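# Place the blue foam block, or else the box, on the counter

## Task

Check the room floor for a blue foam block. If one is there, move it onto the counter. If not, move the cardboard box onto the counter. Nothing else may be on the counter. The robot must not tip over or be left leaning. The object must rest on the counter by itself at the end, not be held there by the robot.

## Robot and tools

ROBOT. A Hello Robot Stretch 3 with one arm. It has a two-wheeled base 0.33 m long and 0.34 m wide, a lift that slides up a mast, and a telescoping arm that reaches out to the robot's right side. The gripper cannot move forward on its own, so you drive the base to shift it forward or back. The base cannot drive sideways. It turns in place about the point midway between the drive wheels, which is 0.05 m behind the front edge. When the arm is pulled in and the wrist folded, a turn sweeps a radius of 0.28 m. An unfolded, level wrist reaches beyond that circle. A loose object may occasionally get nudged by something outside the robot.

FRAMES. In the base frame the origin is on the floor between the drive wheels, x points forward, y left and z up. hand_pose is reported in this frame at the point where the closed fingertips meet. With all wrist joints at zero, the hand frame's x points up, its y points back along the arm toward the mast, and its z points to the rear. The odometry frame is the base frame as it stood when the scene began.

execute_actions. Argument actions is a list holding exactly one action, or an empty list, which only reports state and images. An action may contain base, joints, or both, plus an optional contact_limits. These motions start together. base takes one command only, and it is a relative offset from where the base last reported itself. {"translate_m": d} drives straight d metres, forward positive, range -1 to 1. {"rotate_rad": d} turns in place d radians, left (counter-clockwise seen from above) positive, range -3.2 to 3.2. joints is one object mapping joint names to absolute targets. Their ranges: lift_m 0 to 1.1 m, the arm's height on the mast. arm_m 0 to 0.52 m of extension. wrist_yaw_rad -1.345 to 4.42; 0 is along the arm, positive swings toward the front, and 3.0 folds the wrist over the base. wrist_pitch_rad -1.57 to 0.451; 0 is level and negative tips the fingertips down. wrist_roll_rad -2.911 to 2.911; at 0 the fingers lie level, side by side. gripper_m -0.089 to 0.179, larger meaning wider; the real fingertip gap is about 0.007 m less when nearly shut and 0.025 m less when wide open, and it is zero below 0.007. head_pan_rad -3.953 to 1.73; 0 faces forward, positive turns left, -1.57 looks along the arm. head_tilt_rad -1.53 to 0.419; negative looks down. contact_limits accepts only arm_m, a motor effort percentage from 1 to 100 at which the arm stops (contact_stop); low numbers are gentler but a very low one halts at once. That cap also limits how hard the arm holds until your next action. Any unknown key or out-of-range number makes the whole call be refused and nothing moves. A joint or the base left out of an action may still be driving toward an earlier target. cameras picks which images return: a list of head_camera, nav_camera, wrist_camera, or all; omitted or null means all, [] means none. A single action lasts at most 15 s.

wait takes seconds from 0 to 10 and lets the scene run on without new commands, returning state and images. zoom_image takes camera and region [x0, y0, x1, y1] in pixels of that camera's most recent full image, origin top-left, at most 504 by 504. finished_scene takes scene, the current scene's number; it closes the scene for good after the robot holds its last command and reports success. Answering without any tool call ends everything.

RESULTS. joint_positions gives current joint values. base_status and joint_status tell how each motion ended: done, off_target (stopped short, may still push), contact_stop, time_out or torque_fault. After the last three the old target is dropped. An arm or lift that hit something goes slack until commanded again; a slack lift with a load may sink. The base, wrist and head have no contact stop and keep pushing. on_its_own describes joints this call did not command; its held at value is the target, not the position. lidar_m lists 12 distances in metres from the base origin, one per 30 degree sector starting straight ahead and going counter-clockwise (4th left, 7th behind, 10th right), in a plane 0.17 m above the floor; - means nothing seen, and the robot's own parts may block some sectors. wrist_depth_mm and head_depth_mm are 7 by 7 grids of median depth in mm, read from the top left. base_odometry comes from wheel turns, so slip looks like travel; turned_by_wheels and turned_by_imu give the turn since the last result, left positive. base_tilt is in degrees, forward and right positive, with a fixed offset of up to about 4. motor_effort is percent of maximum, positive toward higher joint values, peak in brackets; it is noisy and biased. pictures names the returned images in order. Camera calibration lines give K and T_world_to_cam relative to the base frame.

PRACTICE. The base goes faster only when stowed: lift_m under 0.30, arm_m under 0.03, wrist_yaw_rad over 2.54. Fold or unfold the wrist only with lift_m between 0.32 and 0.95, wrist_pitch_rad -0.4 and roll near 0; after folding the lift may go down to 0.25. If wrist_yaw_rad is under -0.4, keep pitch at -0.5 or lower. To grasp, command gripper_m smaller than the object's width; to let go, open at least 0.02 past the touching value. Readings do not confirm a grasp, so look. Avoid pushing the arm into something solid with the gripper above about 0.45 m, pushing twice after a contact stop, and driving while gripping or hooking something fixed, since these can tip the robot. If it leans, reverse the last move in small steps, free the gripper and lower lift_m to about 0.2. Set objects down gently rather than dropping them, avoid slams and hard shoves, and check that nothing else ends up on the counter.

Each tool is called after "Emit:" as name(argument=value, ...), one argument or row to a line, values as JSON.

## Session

Emit:
execute_actions(
  actions=[
    {"joints":{"head_tilt_rad":-0.7,"head_pan_rad":0,"lift_m":0.27}},
  ],
  cameras=["nav_camera"],
)

Emit:
execute_actions(
  actions=[
    {"joints":{"head_pan_rad":-1.5}},
  ],
  cameras=["nav_camera"],
)

Emit:
execute_actions(
  actions=[
    {"joints":{"head_pan_rad":-3.1}},
  ],
  cameras=["nav_camera"],
)

Emit:
execute_actions(
  actions=[
    {"joints":{"head_pan_rad":1.5}},
  ],
  cameras=["nav_camera"],
)

Scene clock: 1.17 s.
base_odometry: x=+0.000 y=+0.000 heading=+0.000 (m, m, rad; odometry frame)
turned_by_wheels: +0.000 (rad since the last result)
turned_by_imu: +0.000 (rad since the last result)
base_tilt: forward=+0.2 right=-1.4 (deg)
lidar_m: 1.95 1.89 1.97 1.03 1.09 1.40 1.91 1.85 1.96 2.73 1.36 1.42
head_depth_mm: 1750 1755 1900 1934 1627 1386 1196 / 1937 2014 2191 1960 1625 1379 1200 / 1936 2189 2374 1934 1595 1367 1195 / 1857 2046 2282 1965 1612 1366 1195 / 1765 1976 2177 1941 1591 1359 1183 / 1695 1873 2079 1919 1594 1363 1187 / 1629 1773 2016 1926 1578 1352 1176
base_status: not commanded
joint_positions: lift_m=+0.270 arm_m=-0.003 wrist_yaw_rad=+3.073 wrist_pitch_rad=-0.407 wrist_roll_rad=-0.003 gripper_m=+0.037 head_pan_rad=-0.001 head_tilt_rad=-0.691
joint_status: all done
motor_effort: left_wheel=+0(0) right_wheel=+2(1) lift_m=+15(14) arm_m=+0(0) wrist_yaw_rad=+1(0) wrist_pitch_rad=+7(7) wrist_roll_rad=+0(0) gripper_m=+1(0) head_pan_rad=+1(1) head_tilt_rad=-5(37) (%)
hand_pose: x=-0.0057 y=+0.0832 z=+0.2854 quat_wxyz=(+0.167, +0.696, +0.119, +0.688) (m; base frame)
wrist_depth_mm: - - - - - - - / - - - - - - - / - - - - - - - / 784 772 773 775 782 772 778 / 613 613 - 616 642 608 611 / 511 508 - 526 523 504 508 / 448 - - - 432 438 434
pictures: nav_camera (sideways: a quarter turn counterclockwise sets it upright)
camera_calibration (this result's frames):
nav_camera: T_world_to_cam=[[0.652405, -0.0264127, 0.75741, -0.958034], [-0.0291376, -0.999528, -0.00975783, 0.0600414], [0.75731, -0.015703, -0.652867, 0.802095], [0, 0, 0, 1]] pos_world=[0.0193409, 0.0473041, 1.24987]
Images, in order (width x height): nav_camera 672x504.

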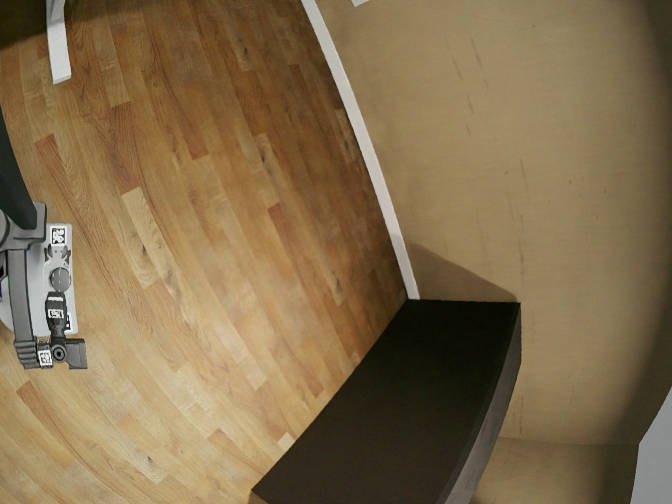

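Scene clock: 2.43 s.
base_odometry: x=+0.000 y=+0.000 heading=+0.000 (m, m, rad; odometry frame)
turned_by_wheels: +0.000 (rad since the last result)
turned_by_imu: +0.000 (rad since the last result)
base_tilt: forward=+0.3 right=-1.3 (deg)
lidar_m: 1.95 1.89 1.98 1.03 1.09 1.40 1.92 1.85 1.96 2.73 1.37 1.43
head_depth_mm: 2518 2699 2479 1968 1627 1381 1201 / 2940 3021 2485 1970 1627 1373 1201 / 3197 3368 2478 1936 1617 1361 1193 / 3085 3321 2454 1936 1607 1365 1187 / 2987 3166 2454 1950 1597 1362 1182 / 2887 3113 2447 1950 1602 1358 1181 / 2803 3028 2414 1908 1579 1357 1188
base_status: not commanded
joint_positions: lift_m=+0.270 arm_m=-0.003 wrist_yaw_rad=+3.073 wrist_pitch_rad=-0.407 wrist_roll_rad=-0.003 gripper_m=+0.037 head_pan_rad=-1.493 head_tilt_rad=-0.691
joint_status: all done
motor_effort: left_wheel=+1(0) right_wheel=+0(1) lift_m=+14(14) arm_m=+0(0) wrist_yaw_rad=+0(0) wrist_pitch_rad=+7(7) wrist_roll_rad=+0(0) gripper_m=+0(0) head_pan_rad=-5(67) head_tilt_rad=-5(4) (%)
hand_pose: x=-0.0057 y=+0.0832 z=+0.2854 quat_wxyz=(+0.167, +0.696, +0.119, +0.688) (m; base frame)
wrist_depth_mm: - - - - - - - / - - - - - - - / - - - - - - - / 779 759 782 788 770 757 769 / 620 617 - 611 640 607 609 / 503 511 - 529 527 508 505 / 445 - - - 435 436 434
pictures: nav_camera (sideways: a quarter turn counterclockwise sets it upright)
camera_calibration (this result's frames):
nav_camera: T_world_to_cam=[[0.0253103, -0.652731, 0.757167, -0.953892], [-0.9987, -0.0500326, -0.00974742, 0.0659421], [0.0442455, -0.755936, -0.653149, 0.806812], [0, 0, 0, 1]] pos_world=[0.0543019, -0.00943737, 1.24987]
Images, in order (width x height): nav_camera 672x504.

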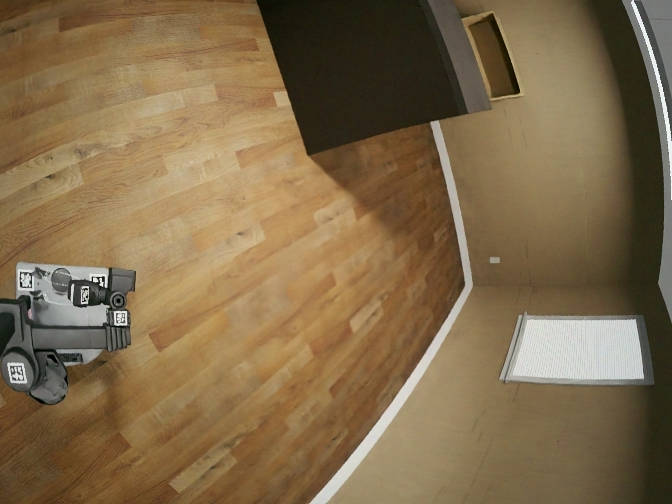

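Scene clock: 3.73 s.
base_odometry: x=+0.000 y=+0.000 heading=+0.000 (m, m, rad; odometry frame)
turned_by_wheels: +0.000 (rad since the last result)
turned_by_imu: +0.000 (rad since the last result)
base_tilt: forward=+0.3 right=-1.4 (deg)
lidar_m: 1.95 1.89 1.98 1.03 1.09 1.40 1.92 1.85 1.96 2.73 1.37 1.42
head_depth_mm: 1868 1092 2170 1758 1632 1386 1205 / 1961 2224 2369 1971 1615 1373 1196 / 1869 2137 2359 1940 1615 1368 1200 / 1786 2001 2234 1965 1611 1356 1192 / 1720 1902 2169 1958 1599 1355 1185 / 1636 1824 2047 1932 1592 1356 1182 / 1576 1750 1937 1913 1590 1354 1188
base_status: not commanded
joint_positions: lift_m=+0.270 arm_m=-0.003 wrist_yaw_rad=+3.073 wrist_pitch_rad=-0.407 wrist_roll_rad=-0.003 gripper_m=+0.037 head_pan_rad=-3.093 head_tilt_rad=-0.691
joint_status: all done
motor_effort: left_wheel=+1(0) right_wheel=+1(1) lift_m=+14(15) arm_m=+0(0) wrist_yaw_rad=+0(0) wrist_pitch_rad=+7(7) wrist_roll_rad=+0(0) gripper_m=+0(0) head_pan_rad=-4(63) head_tilt_rad=-4(3) (%)
hand_pose: x=-0.0057 y=+0.0832 z=+0.2854 quat_wxyz=(+0.167, +0.696, +0.119, +0.688) (m; base frame)
wrist_depth_mm: - - - - - - - / - - - - - - - / - - - - - - - / 776 784 779 780 770 773 771 / 615 614 - 610 635 615 611 / 508 506 - 528 525 507 509 / 453 - - - 437 435 436
pictures: nav_camera (sideways: a quarter turn counterclockwise sets it upright)
camera_calibration (this result's frames):
nav_camera: T_world_to_cam=[[-0.653246, -0.00623541, 0.75712, -0.949691], [-0.0208378, 0.999735, -0.00974541, 0.0599745], [-0.756859, -0.0221429, -0.653203, 0.811769], [0, 0, 0, 1]] pos_world=[-0.0047376, -0.0479055, 1.24986]
Images, in order (width x height): nav_camera 672x504.

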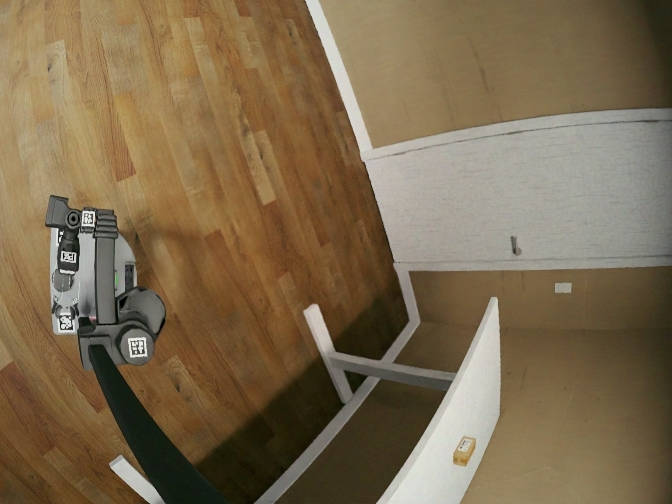

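Scene clock: 6.20 s.
base_odometry: x=+0.000 y=+0.000 heading=+0.000 (m, m, rad; odometry frame)
turned_by_wheels: +0.000 (rad since the last result)
turned_by_imu: +0.000 (rad since the last result)
base_tilt: forward=+0.3 right=-1.3 (deg)
lidar_m: 1.95 1.89 1.98 1.03 1.09 1.40 1.92 1.85 1.96 2.73 1.37 1.43
head_depth_mm: 1832 2081 2360 1979 1615 1376 1190 / 1701 1934 2224 1966 1621 1371 1194 / 1590 1808 2089 1944 1618 1367 1189 / 1498 1674 1924 1955 1601 1376 1189 / 1418 1510 1801 1921 1607 1348 1186 / 1347 886 1695 1819 1516 1349 1187 / 1259 881 731 1724 1582 1364 1230
base_status: not commanded
joint_positions: lift_m=+0.270 arm_m=-0.003 wrist_yaw_rad=+3.073 wrist_pitch_rad=-0.407 wrist_roll_rad=-0.003 gripper_m=+0.037 head_pan_rad=+1.493 head_tilt_rad=-0.691
joint_status: all done
motor_effort: left_wheel=+0(1) right_wheel=+1(0) lift_m=+14(15) arm_m=+0(0) wrist_yaw_rad=+0(0) wrist_pitch_rad=+7(7) wrist_roll_rad=+0(0) gripper_m=+0(1) head_pan_rad=+6(65) head_tilt_rad=-4(4) (%)
hand_pose: x=-0.0057 y=+0.0832 z=+0.2854 quat_wxyz=(+0.167, +0.696, +0.119, +0.688) (m; base frame)
wrist_depth_mm: - - - - - - - / - - - - - - - / - - - - - - - / 775 771 779 777 768 781 776 / 618 617 - 605 633 609 612 / 508 510 - 525 526 510 508 / 448 - - - 436 436 436
pictures: nav_camera (sideways: a quarter turn counterclockwise sets it upright)
camera_calibration (this result's frames):
nav_camera: T_world_to_cam=[[0.076455, 0.648786, 0.75712, -0.954143], [0.994339, -0.105803, -0.00974541, 0.0537819], [0.0737832, 0.753579, -0.653203, 0.806702], [0, 0, 0, 1]] pos_world=[-0.0400496, 0.0168109, 1.24986]
Images, in order (width x height): nav_camera 672x504.

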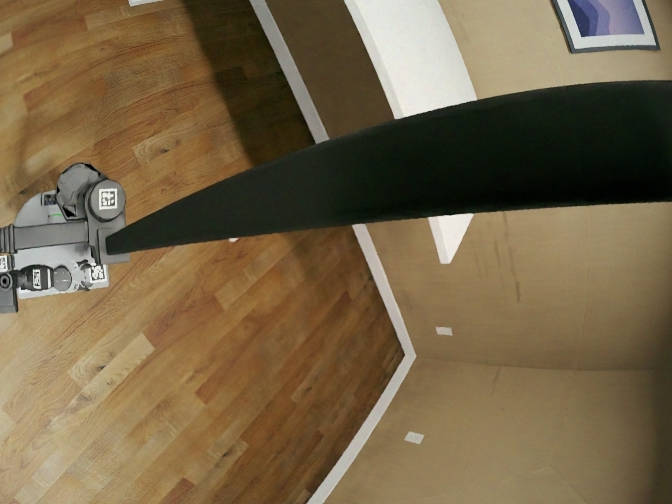

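Emit:
execute_actions(
  actions=[
    {"base":{"rotate_rad":-1.42},"joints":{"head_pan_rad":1.2,"head_tilt_rad":-0.6}},
  ],
  cameras=[],
)

Emit:
execute_actions(
  actions=[
    {"base":{"translate_m":1.0}},
  ],
  cameras=[],
)

Emit:
execute_actions(
  actions=[
    {"base":{"translate_m":1.0}},
  ],
  cameras=["nav_camera"],
)

Scene clock: 8.90 s.
base_odometry: x=+0.000 y=+0.000 heading=-1.420 (m, m, rad; odometry frame)
turned_by_wheels: -1.420 (rad since the last result)
turned_by_imu: -1.416 (rad since the last result)
base_tilt: forward=+0.3 right=-1.3 (deg)
lidar_m: 3.31 1.37 1.52 1.90 1.89 1.79 1.03 1.47 1.40 1.85 1.85 2.09
head_depth_mm: 2658 1522 1585 1712 1750 1453 1253 / 2380 1634 1743 1916 1767 1453 1242 / 2187 1790 1955 2063 1738 1453 1236 / 2070 1983 2230 2168 1729 1445 1242 / 1952 2153 2380 2147 1738 1432 1242 / 1833 2017 2194 2127 1708 1444 1228 / 1712 1863 2039 2105 1702 1428 1234
base_status: done
joint_positions: lift_m=+0.270 arm_m=-0.003 wrist_yaw_rad=+3.073 wrist_pitch_rad=-0.407 wrist_roll_rad=-0.003 gripper_m=+0.037 head_pan_rad=+1.207 head_tilt_rad=-0.606
joint_status: all done
motor_effort: left_wheel=+2(13) right_wheel=-2(9) lift_m=+15(14) arm_m=-1(0) wrist_yaw_rad=+0(0) wrist_pitch_rad=+7(7) wrist_roll_rad=+0(0) gripper_m=+1(0) head_pan_rad=-4(36) head_tilt_rad=+2(13) (%)
hand_pose: x=-0.0057 y=+0.0832 z=+0.2854 quat_wxyz=(+0.167, +0.696, +0.119, +0.688) (m; base frame)
wrist_depth_mm: - - - - - - - / - - - - - - - / - - - - - - - / 778 772 777 778 766 776 779 / 612 617 - 614 640 620 616 / 510 514 - 526 524 511 514 / 450 - - - 431 436 433
pictures: none
No camera images: the call's "cameras" was empty. Leave "cameras" out to get every camera's image.

Scene clock: 13.93 s.
base_odometry: x=+0.150 y=-0.989 heading=-1.420 (m, m, rad; odometry frame)
turned_by_wheels: +0.000 (rad since the last result)
turned_by_imu: -0.001 (rad since the last result)
base_tilt: forward=+0.3 right=-1.2 (deg)
lidar_m: 2.37 0.89 0.57 0.76 2.22 2.47 2.02 2.06 1.84 1.55 1.55 1.72
head_depth_mm: 2390 2551 888 834 1068 1371 1249 / 2577 2719 884 736 882 1129 1237 / 2657 2742 878 684 757 932 1175 / 2468 1333 870 735 839 983 1168 / 2282 1300 868 873 1022 1234 1238 / 2124 1295 949 1063 1305 1397 1233 / 2002 1283 1100 1370 1618 1430 1232
base_status: done
joint_positions: lift_m=+0.270 arm_m=-0.003 wrist_yaw_rad=+3.073 wrist_pitch_rad=-0.407 wrist_roll_rad=-0.003 gripper_m=+0.037 head_pan_rad=+1.207 head_tilt_rad=-0.606
joint_status: not commanded
motor_effort: left_wheel=+2(13) right_wheel=-1(7) lift_m=+15(15) arm_m=+0(0) wrist_yaw_rad=+0(0) wrist_pitch_rad=+7(7) wrist_roll_rad=+0(0) gripper_m=+1(0) head_pan_rad=-5(4) head_tilt_rad=+3(2) (%)
hand_pose: x=-0.0057 y=+0.0832 z=+0.2854 quat_wxyz=(+0.167, +0.696, +0.119, +0.688) (m; base frame)
wrist_depth_mm: - - - 946 620 562 674 / - - - - 647 626 785 / - - - 970 686 717 970 / 787 771 778 770 724 744 764 / 619 620 - 616 640 617 612 / 507 509 - 525 525 511 503 / 450 - - - 434 433 433
pictures: none
No camera images: the call's "cameras" was empty. Leave "cameras" out to get every camera's image.

Scene clock: 18.97 s.
base_odometry: x=+0.301 y=-1.977 heading=-1.420 (m, m, rad; odometry frame)
turned_by_wheels: +0.000 (rad since the last result)
turned_by_imu: +0.000 (rad since the last result)
base_tilt: forward=+0.3 right=-1.3 (deg)
lidar_m: 1.42 1.42 1.36 0.72 0.71 0.79 3.02 2.79 1.47 1.21 1.22 1.35
head_depth_mm: 1377 1279 1492 1745 1777 1454 1254 / 1503 1614 1575 1647 1740 1450 1238 / 1650 1748 1945 2000 1722 1447 1244 / 1793 1843 2106 2076 1730 1440 1226 / 2065 2293 2532 2130 1727 1433 1229 / 2381 2680 2780 2146 1713 1444 1230 / 2333 2546 2655 2131 1715 1427 1223
base_status: done
joint_positions: lift_m=+0.270 arm_m=-0.003 wrist_yaw_rad=+3.073 wrist_pitch_rad=-0.407 wrist_roll_rad=-0.003 gripper_m=+0.037 head_pan_rad=+1.207 head_tilt_rad=-0.606
joint_status: not commanded
motor_effort: left_wheel=+2(14) right_wheel=-1(6) lift_m=+15(15) arm_m=+0(0) wrist_yaw_rad=+0(0) wrist_pitch_rad=+7(7) wrist_roll_rad=+0(0) gripper_m=+1(0) head_pan_rad=-4(4) head_tilt_rad=+3(2) (%)
hand_pose: x=-0.0057 y=+0.0832 z=+0.2854 quat_wxyz=(+0.167, +0.696, +0.119, +0.688) (m; base frame)
wrist_depth_mm: 557 - - - - - - / 586 630 - - - - - / 624 673 - - - - - / 666 714 771 780 778 765 771 / 617 610 - 615 642 607 614 / 511 509 - 525 526 508 506 / 451 - - - 434 434 440
pictures: nav_camera (sideways: a quarter turn counterclockwise sets it upright)
camera_calibration (this result's frames):
nav_camera: T_world_to_cam=[[0.232366, 0.538096, 0.810222, -1.02431], [0.924496, -0.381, -0.0121041, 0.05728], [0.302181, 0.751859, -0.585999, 0.717886], [0, 0, 0, 1]] pos_world=[-0.0318709, 0.0332536, 1.25129]
Images, in order (width x height): nav_camera 672x504.

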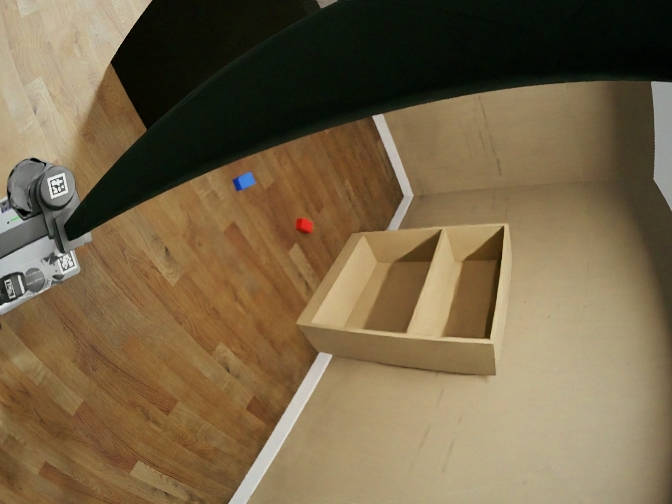

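Emit:
execute_actions(
  actions=[
    {"base":{"rotate_rad":1.16},"joints":{"head_pan_rad":-1.57,"head_tilt_rad":-1.0}},
  ],
  cameras=[],
)

Emit:
execute_actions(
  actions=[
    {"base":{"translate_m":0.52}},
  ],
  cameras=[],
)

Emit:
execute_actions(
  actions=[
    {"base":{"rotate_rad":2.35}},
  ],
  cameras=["nav_camera"],
)

Scene clock: 21.87 s.
base_odometry: x=+0.301 y=-1.977 heading=-0.260 (m, m, rad; odometry frame)
turned_by_wheels: +1.160 (rad since the last result)
turned_by_imu: +1.156 (rad since the last result)
base_tilt: forward=+0.3 right=-1.2 (deg)
lidar_m: 1.36 0.71 0.71 0.84 3.35 2.30 1.38 1.21 1.22 1.43 1.42 1.42
head_depth_mm: 1302 1468 1628 1498 1346 1222 1119 / 1420 1638 1700 1511 1339 1212 1144 / 1573 1819 1705 1490 1343 1229 - / 1741 1905 1692 1493 1334 1237 - / 1682 1872 1673 1489 1331 1213 1108 / 1545 1800 1678 1483 1324 1207 1113 / 1437 1653 1674 1487 1332 1203 1110
base_status: done
joint_positions: lift_m=+0.270 arm_m=-0.003 wrist_yaw_rad=+3.073 wrist_pitch_rad=-0.407 wrist_roll_rad=-0.003 gripper_m=+0.037 head_pan_rad=-1.563 head_tilt_rad=-0.988
joint_status: all done
motor_effort: left_wheel=-1(9) right_wheel=+2(10) lift_m=+15(15) arm_m=+0(0) wrist_yaw_rad=+1(0) wrist_pitch_rad=+7(7) wrist_roll_rad=+0(0) gripper_m=+1(0) head_pan_rad=-4(70) head_tilt_rad=-6(29) (%)
hand_pose: x=-0.0057 y=+0.0832 z=+0.2854 quat_wxyz=(+0.167, +0.696, +0.119, +0.688) (m; base frame)
wrist_depth_mm: - - - - 745 620 541 / - - - - 794 667 572 / - - - 973 866 705 911 / 783 779 785 776 774 736 775 / 615 617 - 612 648 612 607 / 510 506 - 526 524 509 507 / 447 - - - 432 435 437
pictures: none
No camera images: the call's "cameras" was empty. Leave "cameras" out to get every camera's image.

Scene clock: 25.27 s.
base_odometry: x=+0.803 y=-2.111 heading=-0.260 (m, m, rad; odometry frame)
turned_by_wheels: +0.000 (rad since the last result)
turned_by_imu: +0.000 (rad since the last result)
base_tilt: forward=+0.3 right=-1.4 (deg)
lidar_m: 1.19 2.17 0.57 0.45 0.71 3.00 1.81 1.59 1.59 1.21 1.06 0.86
head_depth_mm: 1730 1894 1688 1499 1355 1220 1115 / 1694 1915 1683 1501 1343 1219 1135 / 1523 1818 1694 1487 1339 1234 - / 1374 1628 1685 1487 1339 1235 - / 1247 1467 1652 1488 1334 1215 1113 / 1162 1331 1569 1482 1319 1202 1101 / 1074 1221 1431 1485 1332 1208 1104
base_status: done
joint_positions: lift_m=+0.270 arm_m=-0.003 wrist_yaw_rad=+3.073 wrist_pitch_rad=-0.407 wrist_roll_rad=-0.003 gripper_m=+0.037 head_pan_rad=-1.563 head_tilt_rad=-0.988
joint_status: not commanded
motor_effort: left_wheel=-1(10) right_wheel=+2(10) lift_m=+15(15) arm_m=+0(1) wrist_yaw_rad=+0(1) wrist_pitch_rad=+7(7) wrist_roll_rad=+0(0) gripper_m=+0(1) head_pan_rad=-4(5) head_tilt_rad=-6(6) (%)
hand_pose: x=-0.0057 y=+0.0832 z=+0.2854 quat_wxyz=(+0.167, +0.696, +0.119, +0.688) (m; base frame)
wrist_depth_mm: - - 554 474 648 - - / - - 594 520 724 - - / - - 641 568 927 - - / 773 778 713 695 773 778 773 / 618 609 - 618 640 616 609 / 512 507 - 531 530 509 508 / 447 - - - 436 436 435
pictures: none
No camera images: the call's "cameras" was empty. Leave "cameras" out to get every camera's image.

Scene clock: 28.00 s.
base_odometry: x=+0.803 y=-2.111 heading=+2.090 (m, m, rad; odometry frame)
turned_by_wheels: +2.350 (rad since the last result)
turned_by_imu: +2.342 (rad since the last result)
base_tilt: forward=+0.4 right=-1.3 (deg)
lidar_m: 3.25 2.24 1.64 1.59 1.50 1.09 1.06 0.85 1.41 1.12 0.45 0.48
head_depth_mm: 2089 1952 1701 1513 1342 1222 1123 / 2075 1976 1697 1509 1342 1217 1142 / 2089 1940 1694 1491 1340 1233 - / 2117 1927 1676 1494 1337 1233 - / 2025 1877 1681 1491 1339 1220 1105 / 1219 1266 1308 1427 1311 1212 1106 / 851 869 890 909 939 1184 1110
base_status: done
joint_positions: lift_m=+0.270 arm_m=-0.003 wrist_yaw_rad=+3.073 wrist_pitch_rad=-0.407 wrist_roll_rad=-0.003 gripper_m=+0.037 head_pan_rad=-1.563 head_tilt_rad=-0.988
joint_status: not commanded
motor_effort: left_wheel=-1(10) right_wheel=+2(13) lift_m=+14(14) arm_m=-1(1) wrist_yaw_rad=+0(0) wrist_pitch_rad=+7(7) wrist_roll_rad=+0(0) gripper_m=+1(0) head_pan_rad=-4(4) head_tilt_rad=-6(6) (%)
hand_pose: x=-0.0057 y=+0.0831 z=+0.2854 quat_wxyz=(+0.167, +0.696, +0.119, +0.688) (m; base frame)
wrist_depth_mm: - - - - - - - / - - - - - - - / - - - - - - - / 772 771 779 768 776 767 770 / 612 615 - 616 637 616 615 / 509 509 - 532 528 504 508 / 446 - - - 434 438 437
pictures: nav_camera (sideways: a quarter turn counterclockwise sets it upright)
camera_calibration (this result's frames):
nav_camera: T_world_to_cam=[[-0.0194475, -0.84572, 0.533272, -0.661881], [-0.999751, 0.0222678, -0.00114458, 0.0547465], [-0.0109068, -0.533162, -0.845943, 1.05785], [0, 0, 0, 1]] pos_world=[0.0533987, 0.0030214, 1.24791]
Images, in order (width x height): nav_camera 672x504.

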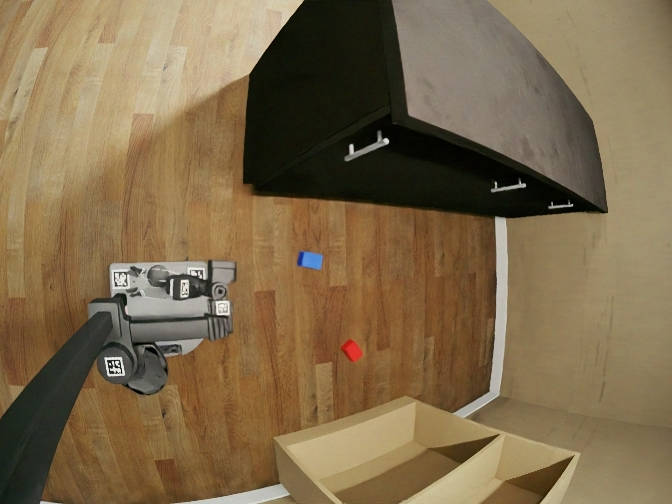

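Emit:
execute_actions(
  actions=[
    {"joints":{"lift_m":0.4}},
  ],
  cameras=[],
)

Emit:
execute_actions(
  actions=[
    {"joints":{"wrist_yaw_rad":0.0,"gripper_m":0.12}},
  ],
  cameras=[],
)

Emit:
execute_actions(
  actions=[
    {"base":{"translate_m":0.04},"joints":{"wrist_pitch_rad":-1.45,"arm_m":0.48,"lift_m":0.25}},
  ],
  cameras=["wrist_camera"],
)

Scene clock: 30.40 s.
base_odometry: x=+0.803 y=-2.111 heading=+2.090 (m, m, rad; odometry frame)
turned_by_wheels: +0.000 (rad since the last result)
turned_by_imu: +0.000 (rad since the last result)
base_tilt: forward=+0.3 right=-1.2 (deg)
lidar_m: 3.27 2.25 1.65 1.59 1.50 1.10 1.06 0.85 1.40 1.13 0.45 0.48
head_depth_mm: 2082 1963 1709 1518 1349 1224 1120 / 2125 1978 1701 1502 1348 1225 1131 / 2123 1946 1701 1490 1341 1246 - / 2095 1933 1695 1487 1341 1234 - / 2030 1901 1690 1490 1339 1233 1106 / 1227 1267 1309 1421 1319 1207 1111 / 849 869 887 910 947 1185 1102
base_status: not commanded
joint_positions: lift_m=+0.400 arm_m=-0.003 wrist_yaw_rad=+3.073 wrist_pitch_rad=-0.407 wrist_roll_rad=-0.003 gripper_m=+0.037 head_pan_rad=-1.563 head_tilt_rad=-0.988
joint_status: all done
motor_effort: left_wheel=-1(1) right_wheel=+2(1) lift_m=+23(24) arm_m=-1(1) wrist_yaw_rad=+1(1) wrist_pitch_rad=+8(8) wrist_roll_rad=+0(0) gripper_m=-1(0) head_pan_rad=-4(4) head_tilt_rad=-5(5) (%)
hand_pose: x=-0.0057 y=+0.0831 z=+0.4148 quat_wxyz=(+0.167, +0.696, +0.119, +0.688) (m; base frame)
wrist_depth_mm: - - - - - - - / - - - - - - - / - - - - - - - / - - - - - - - / 805 811 - 828 856 810 822 / 666 675 - 658 699 666 670 / 580 575 - 570 578 578 571
pictures: none
No camera images: the call's "cameras" was empty. Leave "cameras" out to get every camera's image.

Scene clock: 32.93 s.
base_odometry: x=+0.803 y=-2.111 heading=+2.090 (m, m, rad; odometry frame)
turned_by_wheels: +0.000 (rad since the last result)
turned_by_imu: +0.000 (rad since the last result)
base_tilt: forward=+0.3 right=-1.3 (deg)
lidar_m: 3.27 2.24 1.65 1.59 1.49 1.09 1.06 0.86 1.40 1.12 0.45 0.48
head_depth_mm: 2063 1965 1704 1506 1355 1218 1121 / 2095 1943 1707 1497 1345 1224 1128 / 2089 1940 1682 1488 1348 1249 - / 2102 1934 1691 1491 1341 1197 - / 2032 1896 1681 1481 1330 1206 1111 / 1226 1269 1304 1412 1322 1201 1104 / 848 863 885 912 944 1188 1100
base_status: not commanded
joint_positions: lift_m=+0.400 arm_m=-0.003 wrist_yaw_rad=+0.002 wrist_pitch_rad=-0.407 wrist_roll_rad=-0.003 gripper_m=+0.120 head_pan_rad=-1.563 head_tilt_rad=-0.988
joint_status: all done
motor_effort: left_wheel=-1(1) right_wheel=+1(2) lift_m=+22(23) arm_m=-1(0) wrist_yaw_rad=-2(4) wrist_pitch_rad=+7(7) wrist_roll_rad=+0(0) gripper_m=+0(91) head_pan_rad=-4(4) head_tilt_rad=-5(6) (%)
hand_pose: x=-0.0211 y=-0.3679 z=+0.4148 quat_wxyz=(+0.694, +0.144, -0.691, -0.142) (m; base frame)
wrist_depth_mm: 398 596 - - - - 922 / 395 602 - - - - 985 / 393 591 - - - - - / 391 585 - - - - 880 / 387 584 811 796 803 797 777 / 389 598 678 675 673 703 672 / 377 561 568 574 575 563 582
pictures: none
No camera images: the call's "cameras" was empty. Leave "cameras" out to get every camera's image.

Scene clock: 37.67 s.
base_odometry: x=+0.783 y=-2.076 heading=+2.090 (m, m, rad; odometry frame)
turned_by_wheels: +0.000 (rad since the last result)
turned_by_imu: +0.000 (rad since the last result)
base_tilt: forward=+0.2 right=-1.2 (deg)
lidar_m: 3.24 2.25 1.64 1.59 1.56 1.14 1.10 0.89 1.43 0.97 0.43 0.48
head_depth_mm: 2084 1963 1714 1476 1343 1218 1117 / 2108 1961 1718 1506 1333 1222 1140 / 2077 1948 1693 1472 1348 1220 - / 2118 1934 1666 1494 1341 1218 - / 1897 1856 1692 1496 1328 1209 1104 / 1049 1085 1123 1167 1277 1209 1102 / 698 750 764 786 877 1197 1107
base_status: done
joint_positions: lift_m=+0.250 arm_m=+0.480 wrist_yaw_rad=+0.000 wrist_pitch_rad=-1.447 wrist_roll_rad=-0.003 gripper_m=+0.120 head_pan_rad=-1.563 head_tilt_rad=-0.988
joint_status: all done
motor_effort: left_wheel=-2(5) right_wheel=+1(7) lift_m=+14(18) arm_m=+5(7) wrist_yaw_rad=+0(1) wrist_pitch_rad=-3(6) wrist_roll_rad=+0(0) gripper_m=+0(1) head_pan_rad=-4(4) head_tilt_rad=-5(6) (%)
hand_pose: x=-0.0216 y=-0.6324 z=+0.1317 quat_wxyz=(+0.531, +0.469, -0.529, -0.468) (m; base frame)
wrist_depth_mm: 288 290 292 293 298 298 300 / 289 292 293 294 297 301 302 / 291 292 295 296 297 301 305 / 294 294 297 296 301 303 305 / 294 295 296 255 303 306 308 / 296 297 300 303 304 307 310 / 299 300 302 304 307 307 311
pictures: wrist_camera
camera_calibration (this result's frames):
wrist_camera: T_world_to_cam=[[-0.999818, 0.00715351, 0.0176949, -0.0210212], [0.00792443, 0.999005, 0.0438878, 0.65949], [-0.0173633, 0.0440201, -0.99888, 0.325841], [0, 0, 0, 1]] pos_world=[-0.0205857, -0.673027, 0.296905]
Images, in order (width x height): wrist_camera 644x364.

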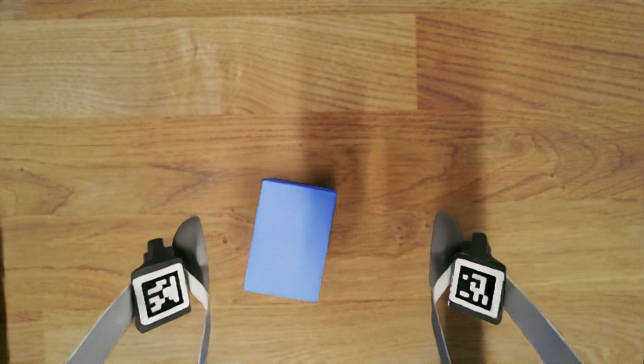

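Emit:
execute_actions(
  actions=[
    {"base":{"translate_m":0.022},"joints":{"arm_m":0.457,"lift_m":0.145}},
  ],
  cameras=["wrist_camera"],
)

Scene clock: 39.67 s.
base_odometry: x=+0.772 y=-2.057 heading=+2.090 (m, m, rad; odometry frame)
turned_by_wheels: +0.000 (rad since the last result)
turned_by_imu: +0.000 (rad since the last result)
base_tilt: forward=+0.3 right=-1.2 (deg)
lidar_m: 3.21 2.24 1.65 1.59 1.59 1.16 1.12 0.91 1.44 0.90 0.41 0.48
head_depth_mm: 2077 1953 1700 1483 1339 1224 1117 / 2099 1952 1697 1503 1348 1223 1146 / 2082 1953 1677 1520 1333 1208 - / 2114 1946 1695 1524 1328 1206 - / 1733 1826 1652 1495 1337 1207 1112 / 954 997 1037 1065 1109 1191 1105 / 670 651 698 711 846 1186 1108
base_status: done
joint_positions: lift_m=+0.145 arm_m=+0.457 wrist_yaw_rad=+0.000 wrist_pitch_rad=-1.447 wrist_roll_rad=-0.003 gripper_m=+0.120 head_pan_rad=-1.563 head_tilt_rad=-0.988
joint_status: all done
motor_effort: left_wheel=-1(4) right_wheel=+2(8) lift_m=+13(15) arm_m=-5(5) wrist_yaw_rad=+0(0) wrist_pitch_rad=-2(3) wrist_roll_rad=+0(0) gripper_m=+1(1) head_pan_rad=-4(4) head_tilt_rad=-5(6) (%)
hand_pose: x=-0.0216 y=-0.6101 z=+0.0267 quat_wxyz=(+0.531, +0.469, -0.529, -0.468) (m; base frame)
wrist_depth_mm: 185 187 189 190 190 192 193 / 187 188 189 191 192 193 195 / 187 189 190 192 193 194 196 / 189 190 191 147 194 195 198 / 190 191 192 148 195 196 199 / 191 192 192 149 197 198 200 / 193 194 195 150 198 199 200
pictures: wrist_camera
camera_calibration (this result's frames):
wrist_camera: T_world_to_cam=[[-0.999818, 0.00714882, 0.0176968, -0.0193257], [0.00792461, 0.998993, 0.0441634, 0.641796], [-0.0173633, 0.0442956, -0.998868, 0.220144], [0, 0, 0, 1]] pos_world=[-0.0205857, -0.650763, 0.191893]
Images, in order (width x height): wrist_camera 644x364.

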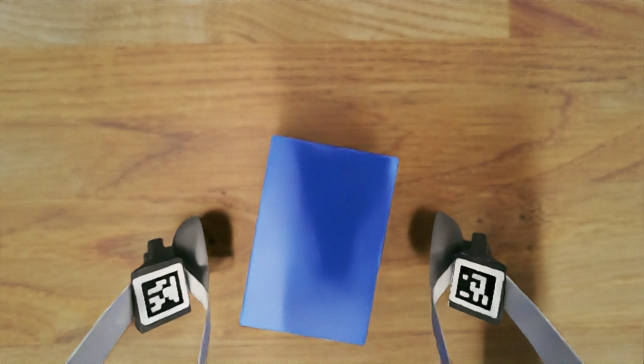

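Emit:
execute_actions(
  actions=[
    {"joints":{"gripper_m":0.03}},
  ],
  cameras=["wrist_camera"],
)

Emit:
execute_actions(
  actions=[
    {"joints":{"lift_m":1.095,"arm_m":0.0,"head_tilt_rad":-0.8}},
  ],
  cameras=["wrist_camera"],
)

Emit:
execute_actions(
  actions=[
    {"base":{"translate_m":0.55}},
  ],
  cameras=["wrist_camera","nav_camera"],
)

Scene clock: 41.43 s.
base_odometry: x=+0.772 y=-2.057 heading=+2.090 (m, m, rad; odometry frame)
turned_by_wheels: +0.000 (rad since the last result)
turned_by_imu: +0.000 (rad since the last result)
base_tilt: forward=+0.3 right=-1.3 (deg)
lidar_m: 3.21 2.24 1.65 1.59 1.58 1.16 1.12 0.91 1.44 0.90 0.41 0.48
head_depth_mm: 2084 1954 1712 1470 1345 1223 1115 / 2106 1975 1698 1496 1351 1223 1147 / 2114 1943 1718 1524 1343 1216 - / 2120 1925 1691 1507 1323 1212 - / 1735 1841 1656 1488 1345 1205 1111 / 956 997 1029 1077 1110 1188 1106 / 667 653 699 710 845 1187 1110
base_status: not commanded
joint_positions: lift_m=+0.145 arm_m=+0.457 wrist_yaw_rad=+0.000 wrist_pitch_rad=-1.447 wrist_roll_rad=-0.003 gripper_m=+0.031 head_pan_rad=-1.563 head_tilt_rad=-0.988
joint_status: all done
motor_effort: left_wheel=-1(1) right_wheel=+1(2) lift_m=+15(15) arm_m=-5(5) wrist_yaw_rad=+1(0) wrist_pitch_rad=-3(2) wrist_roll_rad=+0(0) gripper_m=-13(100) head_pan_rad=-5(4) head_tilt_rad=-6(5) (%)
hand_pose: x=-0.0216 y=-0.6101 z=+0.0267 quat_wxyz=(+0.531, +0.469, -0.529, -0.468) (m; base frame)
wrist_depth_mm: 186 187 188 190 190 192 194 / 187 188 189 191 192 194 194 / 187 189 190 191 193 194 195 / 189 190 190 145 194 196 197 / 189 191 192 146 195 197 197 / 191 193 147 147 - 198 200 / 192 193 194 148 197 198 200
pictures: wrist_camera
camera_calibration (this result's frames):
wrist_camera: T_world_to_cam=[[-0.999818, 0.00714839, 0.0176968, -0.0193259], [0.00792419, 0.998993, 0.0441635, 0.641796], [-0.0173633, 0.0442957, -0.998868, 0.220144], [0, 0, 0, 1]] pos_world=[-0.0205857, -0.650763, 0.191893]
Images, in order (width x height): wrist_camera 644x364.

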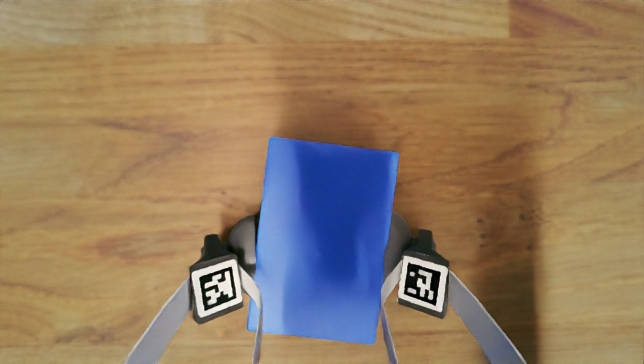

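Scene clock: 50.90 s.
base_odometry: x=+0.772 y=-2.057 heading=+2.090 (m, m, rad; odometry frame)
turned_by_wheels: +0.000 (rad since the last result)
turned_by_imu: +0.000 (rad since the last result)
base_tilt: forward=+0.3 right=-1.2 (deg)
lidar_m: 3.23 2.25 1.65 1.59 1.58 1.16 1.12 0.91 1.44 0.90 0.41 0.48
head_depth_mm: - - - - - - 1152 / - - - - - - 1136 / 1911 - - - - - 1110 / 1952 2220 2102 1758 - 301 1108 / 1715 1811 1903 1690 1489 1301 1142 / 1057 982 1025 1054 1102 1214 1147 / 1012 758 661 711 725 797 1084
base_status: not commanded
joint_positions: lift_m=+1.095 arm_m=+0.000 wrist_yaw_rad=+0.000 wrist_pitch_rad=-1.447 wrist_roll_rad=-0.003 gripper_m=+0.031 head_pan_rad=-1.563 head_tilt_rad=-0.804
joint_status: all done
motor_effort: left_wheel=-1(1) right_wheel=+1(1) lift_m=+24(24) arm_m=-5(5) wrist_yaw_rad=+0(0) wrist_pitch_rad=-2(2) wrist_roll_rad=+0(0) gripper_m=-14(14) head_pan_rad=-4(4) head_tilt_rad=+2(18) (%)
hand_pose: x=-0.0216 y=-0.1529 z=+0.9762 quat_wxyz=(+0.531, +0.469, -0.529, -0.468) (m; base frame)
wrist_depth_mm: 323 444 - - - - - / 440 510 - - - - - / 930 975 - - - - - / - - - 146 - - - / - - - 146 - - - / - - 147 147 - - - / - - - 148 - - -
pictures: wrist_camera
camera_calibration (this result's frames):
wrist_camera: T_world_to_cam=[[-0.999822, 0.00652647, 0.0177013, -0.0394908], [0.00731436, 0.998968, 0.0448171, 0.142505], [-0.0173905, 0.0449386, -0.998838, 1.14832], [0, 0, 0, 1]] pos_world=[-0.0205561, -0.193704, 1.1413]
Images, in order (width x height): wrist_camera 644x364.

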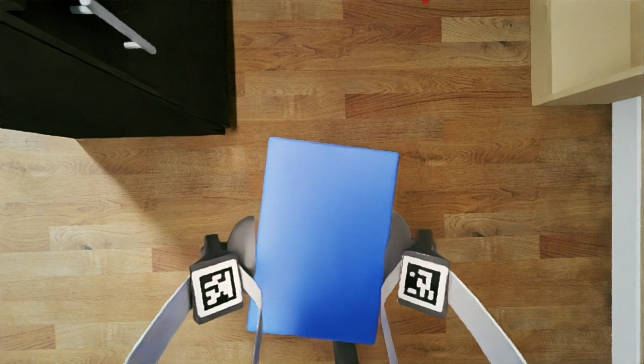

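Scene clock: 57.53 s.
base_odometry: x=+0.500 y=-1.579 heading=+2.090 (m, m, rad; odometry frame)
turned_by_wheels: +0.000 (rad since the last result)
turned_by_imu: +0.000 (rad since the last result)
base_tilt: forward=+0.3 right=-1.3 (deg)
lidar_m: 2.68 2.24 1.64 1.59 1.65 1.73 1.61 1.42 0.35 0.34 0.35 3.11
head_depth_mm: - - - - - - 1126 / - - - - - - 1099 / 1096 - - - - - 1113 / 1039 772 620 514 - 302 1105 / 1030 766 610 507 541 723 1091 / 1077 762 608 505 556 745 1090 / 1980 817 604 503 556 751 1138
base_status: done
joint_positions: lift_m=+1.095 arm_m=+0.000 wrist_yaw_rad=+0.000 wrist_pitch_rad=-1.447 wrist_roll_rad=-0.003 gripper_m=+0.031 head_pan_rad=-1.563 head_tilt_rad=-0.804
joint_status: not commanded
motor_effort: left_wheel=-1(5) right_wheel=+2(7) lift_m=+24(24) arm_m=-5(5) wrist_yaw_rad=-1(0) wrist_pitch_rad=-2(2) wrist_roll_rad=+0(0) gripper_m=-14(14) head_pan_rad=-4(4) head_tilt_rad=+2(2) (%)
hand_pose: x=-0.0216 y=-0.1529 z=+0.9762 quat_wxyz=(+0.531, +0.469, -0.529, -0.468) (m; base frame)
wrist_depth_mm: 295 298 302 308 316 320 356 / - 458 469 486 496 - - / - - - 869 - - - / - - - 146 - - - / - - - 146 - - - / - - 146 147 - - - / - - - 147 - - -
pictures: nav_camera (sideways: a quarter turn counterclockwise sets it upright), wrist_camera
camera_calibration (this result's frames):
nav_camera: T_world_to_cam=[[-0.0202714, -0.733645, 0.679231, -0.852044], [-0.999746, 0.0215592, -0.00655071, 0.0617856], [-0.00983779, -0.679191, -0.733895, 0.912164], [0, 0, 0, 1]] pos_world=[0.0534714, -0.00689649, 1.24857]
wrist_camera: T_world_to_cam=[[-0.999822, 0.00652632, 0.0177013, -0.0394908], [0.00731422, 0.998968, 0.0448171, 0.142505], [-0.0173906, 0.0449386, -0.998838, 1.14832], [0, 0, 0, 1]] pos_world=[-0.0205561, -0.193704, 1.1413]
Images, in order (width x height): nav_camera 672x504, wrist_camera 644x364.

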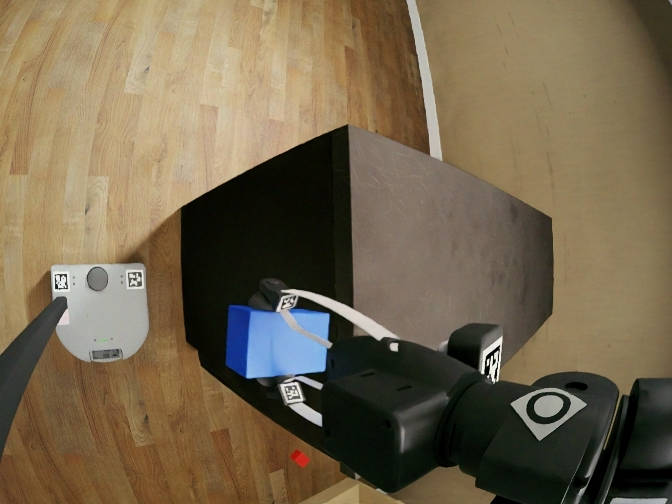

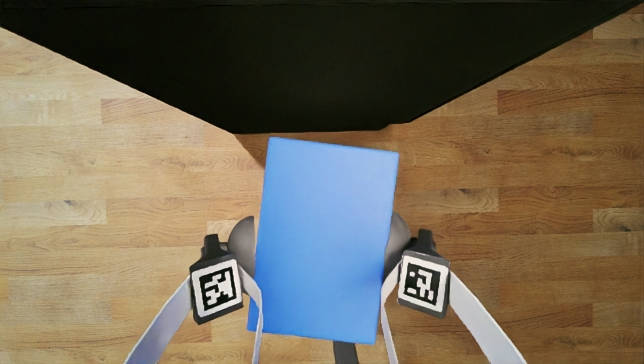

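Emit:
execute_actions(
  actions=[
    {"joints":{"arm_m":0.1}},
  ],
  cameras=["wrist_camera"],
)

Scene clock: 59.67 s.
base_odometry: x=+0.500 y=-1.579 heading=+2.090 (m, m, rad; odometry frame)
turned_by_wheels: +0.000 (rad since the last result)
turned_by_imu: +0.000 (rad since the last result)
base_tilt: forward=+0.3 right=-1.3 (deg)
lidar_m: 2.68 2.24 1.64 1.59 1.65 1.73 1.61 1.42 0.35 0.34 0.35 3.10
head_depth_mm: - 755 621 513 536 712 1116 / - - - 499 560 720 1078 / - - - 378 348 728 1090 / 1042 771 613 496 350 731 1098 / 1025 765 612 507 551 737 1093 / 1068 757 608 504 555 743 1090 / 1964 819 606 503 555 750 1142
base_status: not commanded
joint_positions: lift_m=+1.095 arm_m=+0.100 wrist_yaw_rad=+0.000 wrist_pitch_rad=-1.447 wrist_roll_rad=-0.003 gripper_m=+0.031 head_pan_rad=-1.563 head_tilt_rad=-0.804
joint_status: all done
motor_effort: left_wheel=-1(1) right_wheel=+2(1) lift_m=+23(23) arm_m=+5(7) wrist_yaw_rad=+0(0) wrist_pitch_rad=-2(2) wrist_roll_rad=+0(0) gripper_m=-14(14) head_pan_rad=-5(4) head_tilt_rad=+1(2) (%)
hand_pose: x=-0.0216 y=-0.2522 z=+0.9762 quat_wxyz=(+0.531, +0.469, -0.529, -0.468) (m; base frame)
wrist_depth_mm: 224 226 229 230 232 234 236 / 227 228 230 230 232 234 237 / 270 280 289 247 334 358 - / - - - 146 - - - / - - - 146 - - - / - - 146 146 - - - / - - - 148 - - -
pictures: wrist_camera
camera_calibration (this result's frames):
wrist_camera: T_world_to_cam=[[-0.999821, 0.00660537, 0.0177013, -0.0388238], [0.00739321, 0.998968, 0.0448176, 0.24164], [-0.017387, 0.0449404, -0.998838, 1.15278], [0, 0, 0, 1]] pos_world=[-0.02056, -0.292941, 1.1413]
Images, in order (width x height): wrist_camera 644x364.

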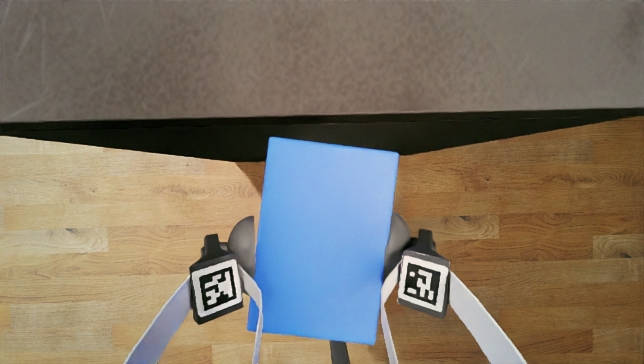

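Clearance about 4 cm. Extend, lower, release.

Emit:
execute_actions(
  actions=[
    {"joints":{"arm_m":0.38}},
  ],
  cameras=[],
)

Emit:
execute_actions(
  actions=[
    {"joints":{"lift_m":1.06}},
  ],
  cameras=["wrist_camera"],
)

Emit:
execute_actions(
  actions=[
    {"joints":{"gripper_m":0.12}},
  ],
  cameras=[],
)

Emit:
execute_actions(
  actions=[
    {"joints":{"lift_m":1.098}},
  ],
  cameras=["wrist_camera"],
)

Emit:
execute_actions(
  actions=[
    {"joints":{"arm_m":0.05}},
  ],
  cameras=["nav_camera"],
)

Scene clock: 63.27 s.
base_odometry: x=+0.500 y=-1.579 heading=+2.090 (m, m, rad; odometry frame)
turned_by_wheels: +0.000 (rad since the last result)
turned_by_imu: +0.000 (rad since the last result)
base_tilt: forward=+0.3 right=-1.3 (deg)
lidar_m: 2.69 2.25 1.65 1.58 1.64 1.72 1.61 1.42 0.35 0.34 0.35 3.10
head_depth_mm: 1060 782 621 515 536 710 1120 / 1046 779 616 513 540 718 1076 / - 775 581 511 543 726 1090 / 1036 795 578 510 546 730 1094 / 1025 764 608 506 548 736 1096 / 1071 762 607 505 552 743 1085 / 1953 818 605 501 556 751 1142
base_status: not commanded
joint_positions: lift_m=+1.095 arm_m=+0.380 wrist_yaw_rad=+0.000 wrist_pitch_rad=-1.447 wrist_roll_rad=-0.003 gripper_m=+0.031 head_pan_rad=-1.563 head_tilt_rad=-0.803
joint_status: all done
motor_effort: left_wheel=-1(1) right_wheel=+1(2) lift_m=+24(23) arm_m=+5(6) wrist_yaw_rad=+0(0) wrist_pitch_rad=-2(2) wrist_roll_rad=+0(0) gripper_m=-14(13) head_pan_rad=-4(4) head_tilt_rad=+1(1) (%)
hand_pose: x=-0.0216 y=-0.5322 z=+0.9762 quat_wxyz=(+0.531, +0.469, -0.529, -0.468) (m; base frame)
wrist_depth_mm: 224 225 228 230 230 233 233 / 225 228 229 230 231 234 235 / 226 227 230 230 232 235 236 / 228 229 230 145 235 235 238 / 230 230 232 146 236 237 239 / 232 232 146 147 - 239 241 / 232 232 234 148 239 240 242
pictures: none
No camera images: the call's "cameras" was empty. Leave "cameras" out to get every camera's image.

Scene clock: 64.40 s.
base_odometry: x=+0.500 y=-1.579 heading=+2.090 (m, m, rad; odometry frame)
turned_by_wheels: +0.000 (rad since the last result)
turned_by_imu: +0.000 (rad since the last result)
base_tilt: forward=+0.3 right=-1.3 (deg)
lidar_m: 2.69 2.23 1.64 1.59 1.64 1.73 1.61 1.42 0.35 0.34 0.35 3.10
head_depth_mm: 1055 781 621 514 536 711 1125 / 1047 776 619 511 538 718 1083 / - 748 573 510 543 726 1093 / 1034 748 576 507 546 731 1098 / 1031 764 610 506 549 739 1087 / 1066 759 608 506 551 742 1091 / 1981 814 605 503 555 751 1134
base_status: not commanded
joint_positions: lift_m=+1.060 arm_m=+0.380 wrist_yaw_rad=+0.000 wrist_pitch_rad=-1.447 wrist_roll_rad=-0.003 gripper_m=+0.031 head_pan_rad=-1.563 head_tilt_rad=-0.803
joint_status: all done
motor_effort: left_wheel=-1(1) right_wheel=+1(1) lift_m=+15(20) arm_m=+5(5) wrist_yaw_rad=+1(0) wrist_pitch_rad=-2(2) wrist_roll_rad=+0(0) gripper_m=-14(14) head_pan_rad=-4(4) head_tilt_rad=+1(1) (%)
hand_pose: x=-0.0216 y=-0.5322 z=+0.9417 quat_wxyz=(+0.531, +0.469, -0.529, -0.468) (m; base frame)
wrist_depth_mm: 191 192 193 195 195 198 199 / 191 192 194 196 197 198 200 / 193 194 196 196 198 200 201 / 194 195 197 146 199 200 203 / 195 196 198 146 200 202 204 / 196 197 146 147 - 203 205 / 197 198 199 148 203 205 206
pictures: wrist_camera
camera_calibration (this result's frames):
wrist_camera: T_world_to_cam=[[-0.999818, 0.00714994, 0.0177013, -0.0360787], [0.00793737, 0.998963, 0.0448211, 0.522904], [-0.0173625, 0.0449535, -0.998838, 1.13096], [0, 0, 0, 1]] pos_world=[-0.0205863, -0.572945, 1.10685]
Images, in order (width x height): wrist_camera 644x364.

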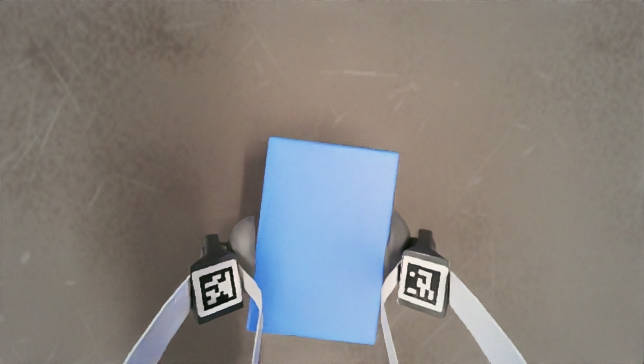

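Scene clock: 65.80 s.
base_odometry: x=+0.500 y=-1.579 heading=+2.090 (m, m, rad; odometry frame)
turned_by_wheels: +0.000 (rad since the last result)
turned_by_imu: +0.000 (rad since the last result)
base_tilt: forward=+0.2 right=-1.3 (deg)
lidar_m: 2.68 2.24 1.65 1.59 1.64 1.73 1.61 1.42 0.35 0.34 0.35 3.11
head_depth_mm: 1055 786 619 513 535 712 1120 / 1050 779 603 511 539 717 1079 / - 744 580 509 541 722 1085 / 1029 739 577 507 545 731 1091 / 1026 767 610 506 549 737 1089 / 1071 764 605 504 550 742 1093 / 1966 815 605 502 556 750 1146
base_status: not commanded
joint_positions: lift_m=+1.060 arm_m=+0.380 wrist_yaw_rad=+0.000 wrist_pitch_rad=-1.447 wrist_roll_rad=-0.003 gripper_m=+0.120 head_pan_rad=-1.563 head_tilt_rad=-0.803
joint_status: all done
motor_effort: left_wheel=-1(1) right_wheel=+3(2) lift_m=+14(14) arm_m=+5(5) wrist_yaw_rad=+1(0) wrist_pitch_rad=-2(2) wrist_roll_rad=+0(0) gripper_m=+0(91) head_pan_rad=-4(5) head_tilt_rad=+2(2) (%)
hand_pose: x=-0.0216 y=-0.5322 z=+0.9417 quat_wxyz=(+0.531, +0.469, -0.529, -0.468) (m; base frame)
wrist_depth_mm: 190 191 193 195 196 198 200 / 192 192 194 196 197 199 200 / 192 195 196 197 198 200 202 / 194 196 197 153 199 202 202 / 195 195 197 153 201 203 203 / 196 197 198 154 201 204 205 / 197 199 201 201 203 205 206
pictures: none
No camera images: the call's "cameras" was empty. Leave "cameras" out to get every camera's image.

Scene clock: 66.97 s.
base_odometry: x=+0.500 y=-1.579 heading=+2.090 (m, m, rad; odometry frame)
turned_by_wheels: +0.000 (rad since the last result)
turned_by_imu: +0.000 (rad since the last result)
base_tilt: forward=+0.3 right=-1.3 (deg)
lidar_m: 2.69 2.24 1.64 1.59 1.65 1.73 1.61 1.42 0.35 0.34 0.35 3.08
head_depth_mm: 1055 782 621 514 535 712 1118 / 1048 805 620 512 539 721 1078 / - 774 582 510 542 726 1088 / 1039 771 579 508 544 734 1094 / 1022 766 610 507 549 737 1095 / 1072 760 607 504 552 742 1087 / 1969 821 605 502 555 749 1136
base_status: not commanded
joint_positions: lift_m=+1.098 arm_m=+0.380 wrist_yaw_rad=+0.000 wrist_pitch_rad=-1.447 wrist_roll_rad=-0.003 gripper_m=+0.120 head_pan_rad=-1.563 head_tilt_rad=-0.803
joint_status: all done
motor_effort: left_wheel=-1(1) right_wheel=+1(2) lift_m=+23(23) arm_m=+5(5) wrist_yaw_rad=+1(1) wrist_pitch_rad=-2(2) wrist_roll_rad=+0(0) gripper_m=+1(0) head_pan_rad=-5(4) head_tilt_rad=+2(2) (%)
hand_pose: x=-0.0216 y=-0.5322 z=+0.9792 quat_wxyz=(+0.531, +0.469, -0.529, -0.468) (m; base frame)
wrist_depth_mm: 228 230 230 232 233 236 237 / 229 230 232 233 234 237 238 / 230 231 233 235 236 238 240 / 231 233 234 190 236 240 240 / 233 234 236 192 239 241 242 / 233 234 237 193 241 242 244 / 234 237 239 241 242 243 245
pictures: wrist_camera
camera_calibration (this result's frames):
wrist_camera: T_world_to_cam=[[-0.999818, 0.00714999, 0.0177013, -0.0367417], [0.00793742, 0.998963, 0.0448211, 0.521226], [-0.0173625, 0.0449535, -0.998838, 1.16837], [0, 0, 0, 1]] pos_world=[-0.0205863, -0.572945, 1.1443]
Images, in order (width x height): wrist_camera 644x364.

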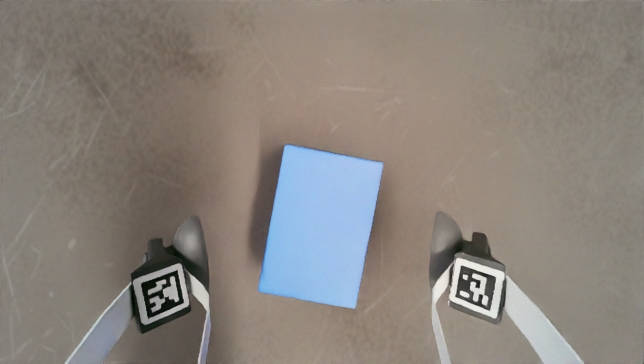

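Scene clock: 70.60 s.
base_odometry: x=+0.500 y=-1.579 heading=+2.090 (m, m, rad; odometry frame)
turned_by_wheels: +0.000 (rad since the last result)
turned_by_imu: +0.000 (rad since the last result)
base_tilt: forward=+0.2 right=-1.4 (deg)
lidar_m: 2.68 2.24 1.65 1.59 1.64 1.73 1.61 1.42 0.35 0.34 0.35 3.12
head_depth_mm: - - 621 515 518 715 1125 / - - - - 572 720 1083 / - - - - 573 726 1087 / 1037 798 610 - 564 732 1093 / 1023 768 609 506 529 738 1088 / 1074 761 607 505 553 744 1094 / 1968 817 605 503 556 749 1142
base_status: not commanded
joint_positions: lift_m=+1.098 arm_m=+0.050 wrist_yaw_rad=+0.000 wrist_pitch_rad=-1.447 wrist_roll_rad=-0.003 gripper_m=+0.120 head_pan_rad=-1.563 head_tilt_rad=-0.803
joint_status: all done
motor_effort: left_wheel=-1(1) right_wheel=+1(2) lift_m=+23(24) arm_m=-5(5) wrist_yaw_rad=+0(0) wrist_pitch_rad=-2(2) wrist_roll_rad=+0(0) gripper_m=-1(1) head_pan_rad=-4(4) head_tilt_rad=+2(1) (%)
hand_pose: x=-0.0216 y=-0.2029 z=+0.9792 quat_wxyz=(+0.531, +0.469, -0.529, -0.468) (m; base frame)
wrist_depth_mm: 228 229 232 233 235 237 237 / 287 293 301 309 318 326 - / - - 662 704 764 - - / - - - - - - - / - - - - - - - / - - - - - - - / - - - - - - -
pictures: nav_camera (sideways: a quarter turn counterclockwise sets it upright)
camera_calibration (this result's frames):
nav_camera: T_world_to_cam=[[-0.0202731, -0.73341, 0.679485, -0.852375], [-0.999746, 0.0215569, -0.0065607, 0.0617986], [-0.00983593, -0.679445, -0.73366, 0.911858], [0, 0, 0, 1]] pos_world=[0.0534716, -0.00691495, 1.24858]
Images, in order (width x height): nav_camera 672x504.

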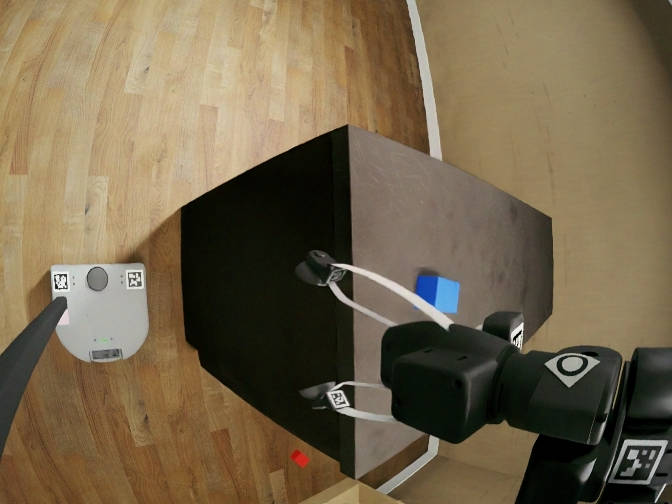

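Emit:
finished_scene(
  scene=2,
)

The scene is finished: the task was done.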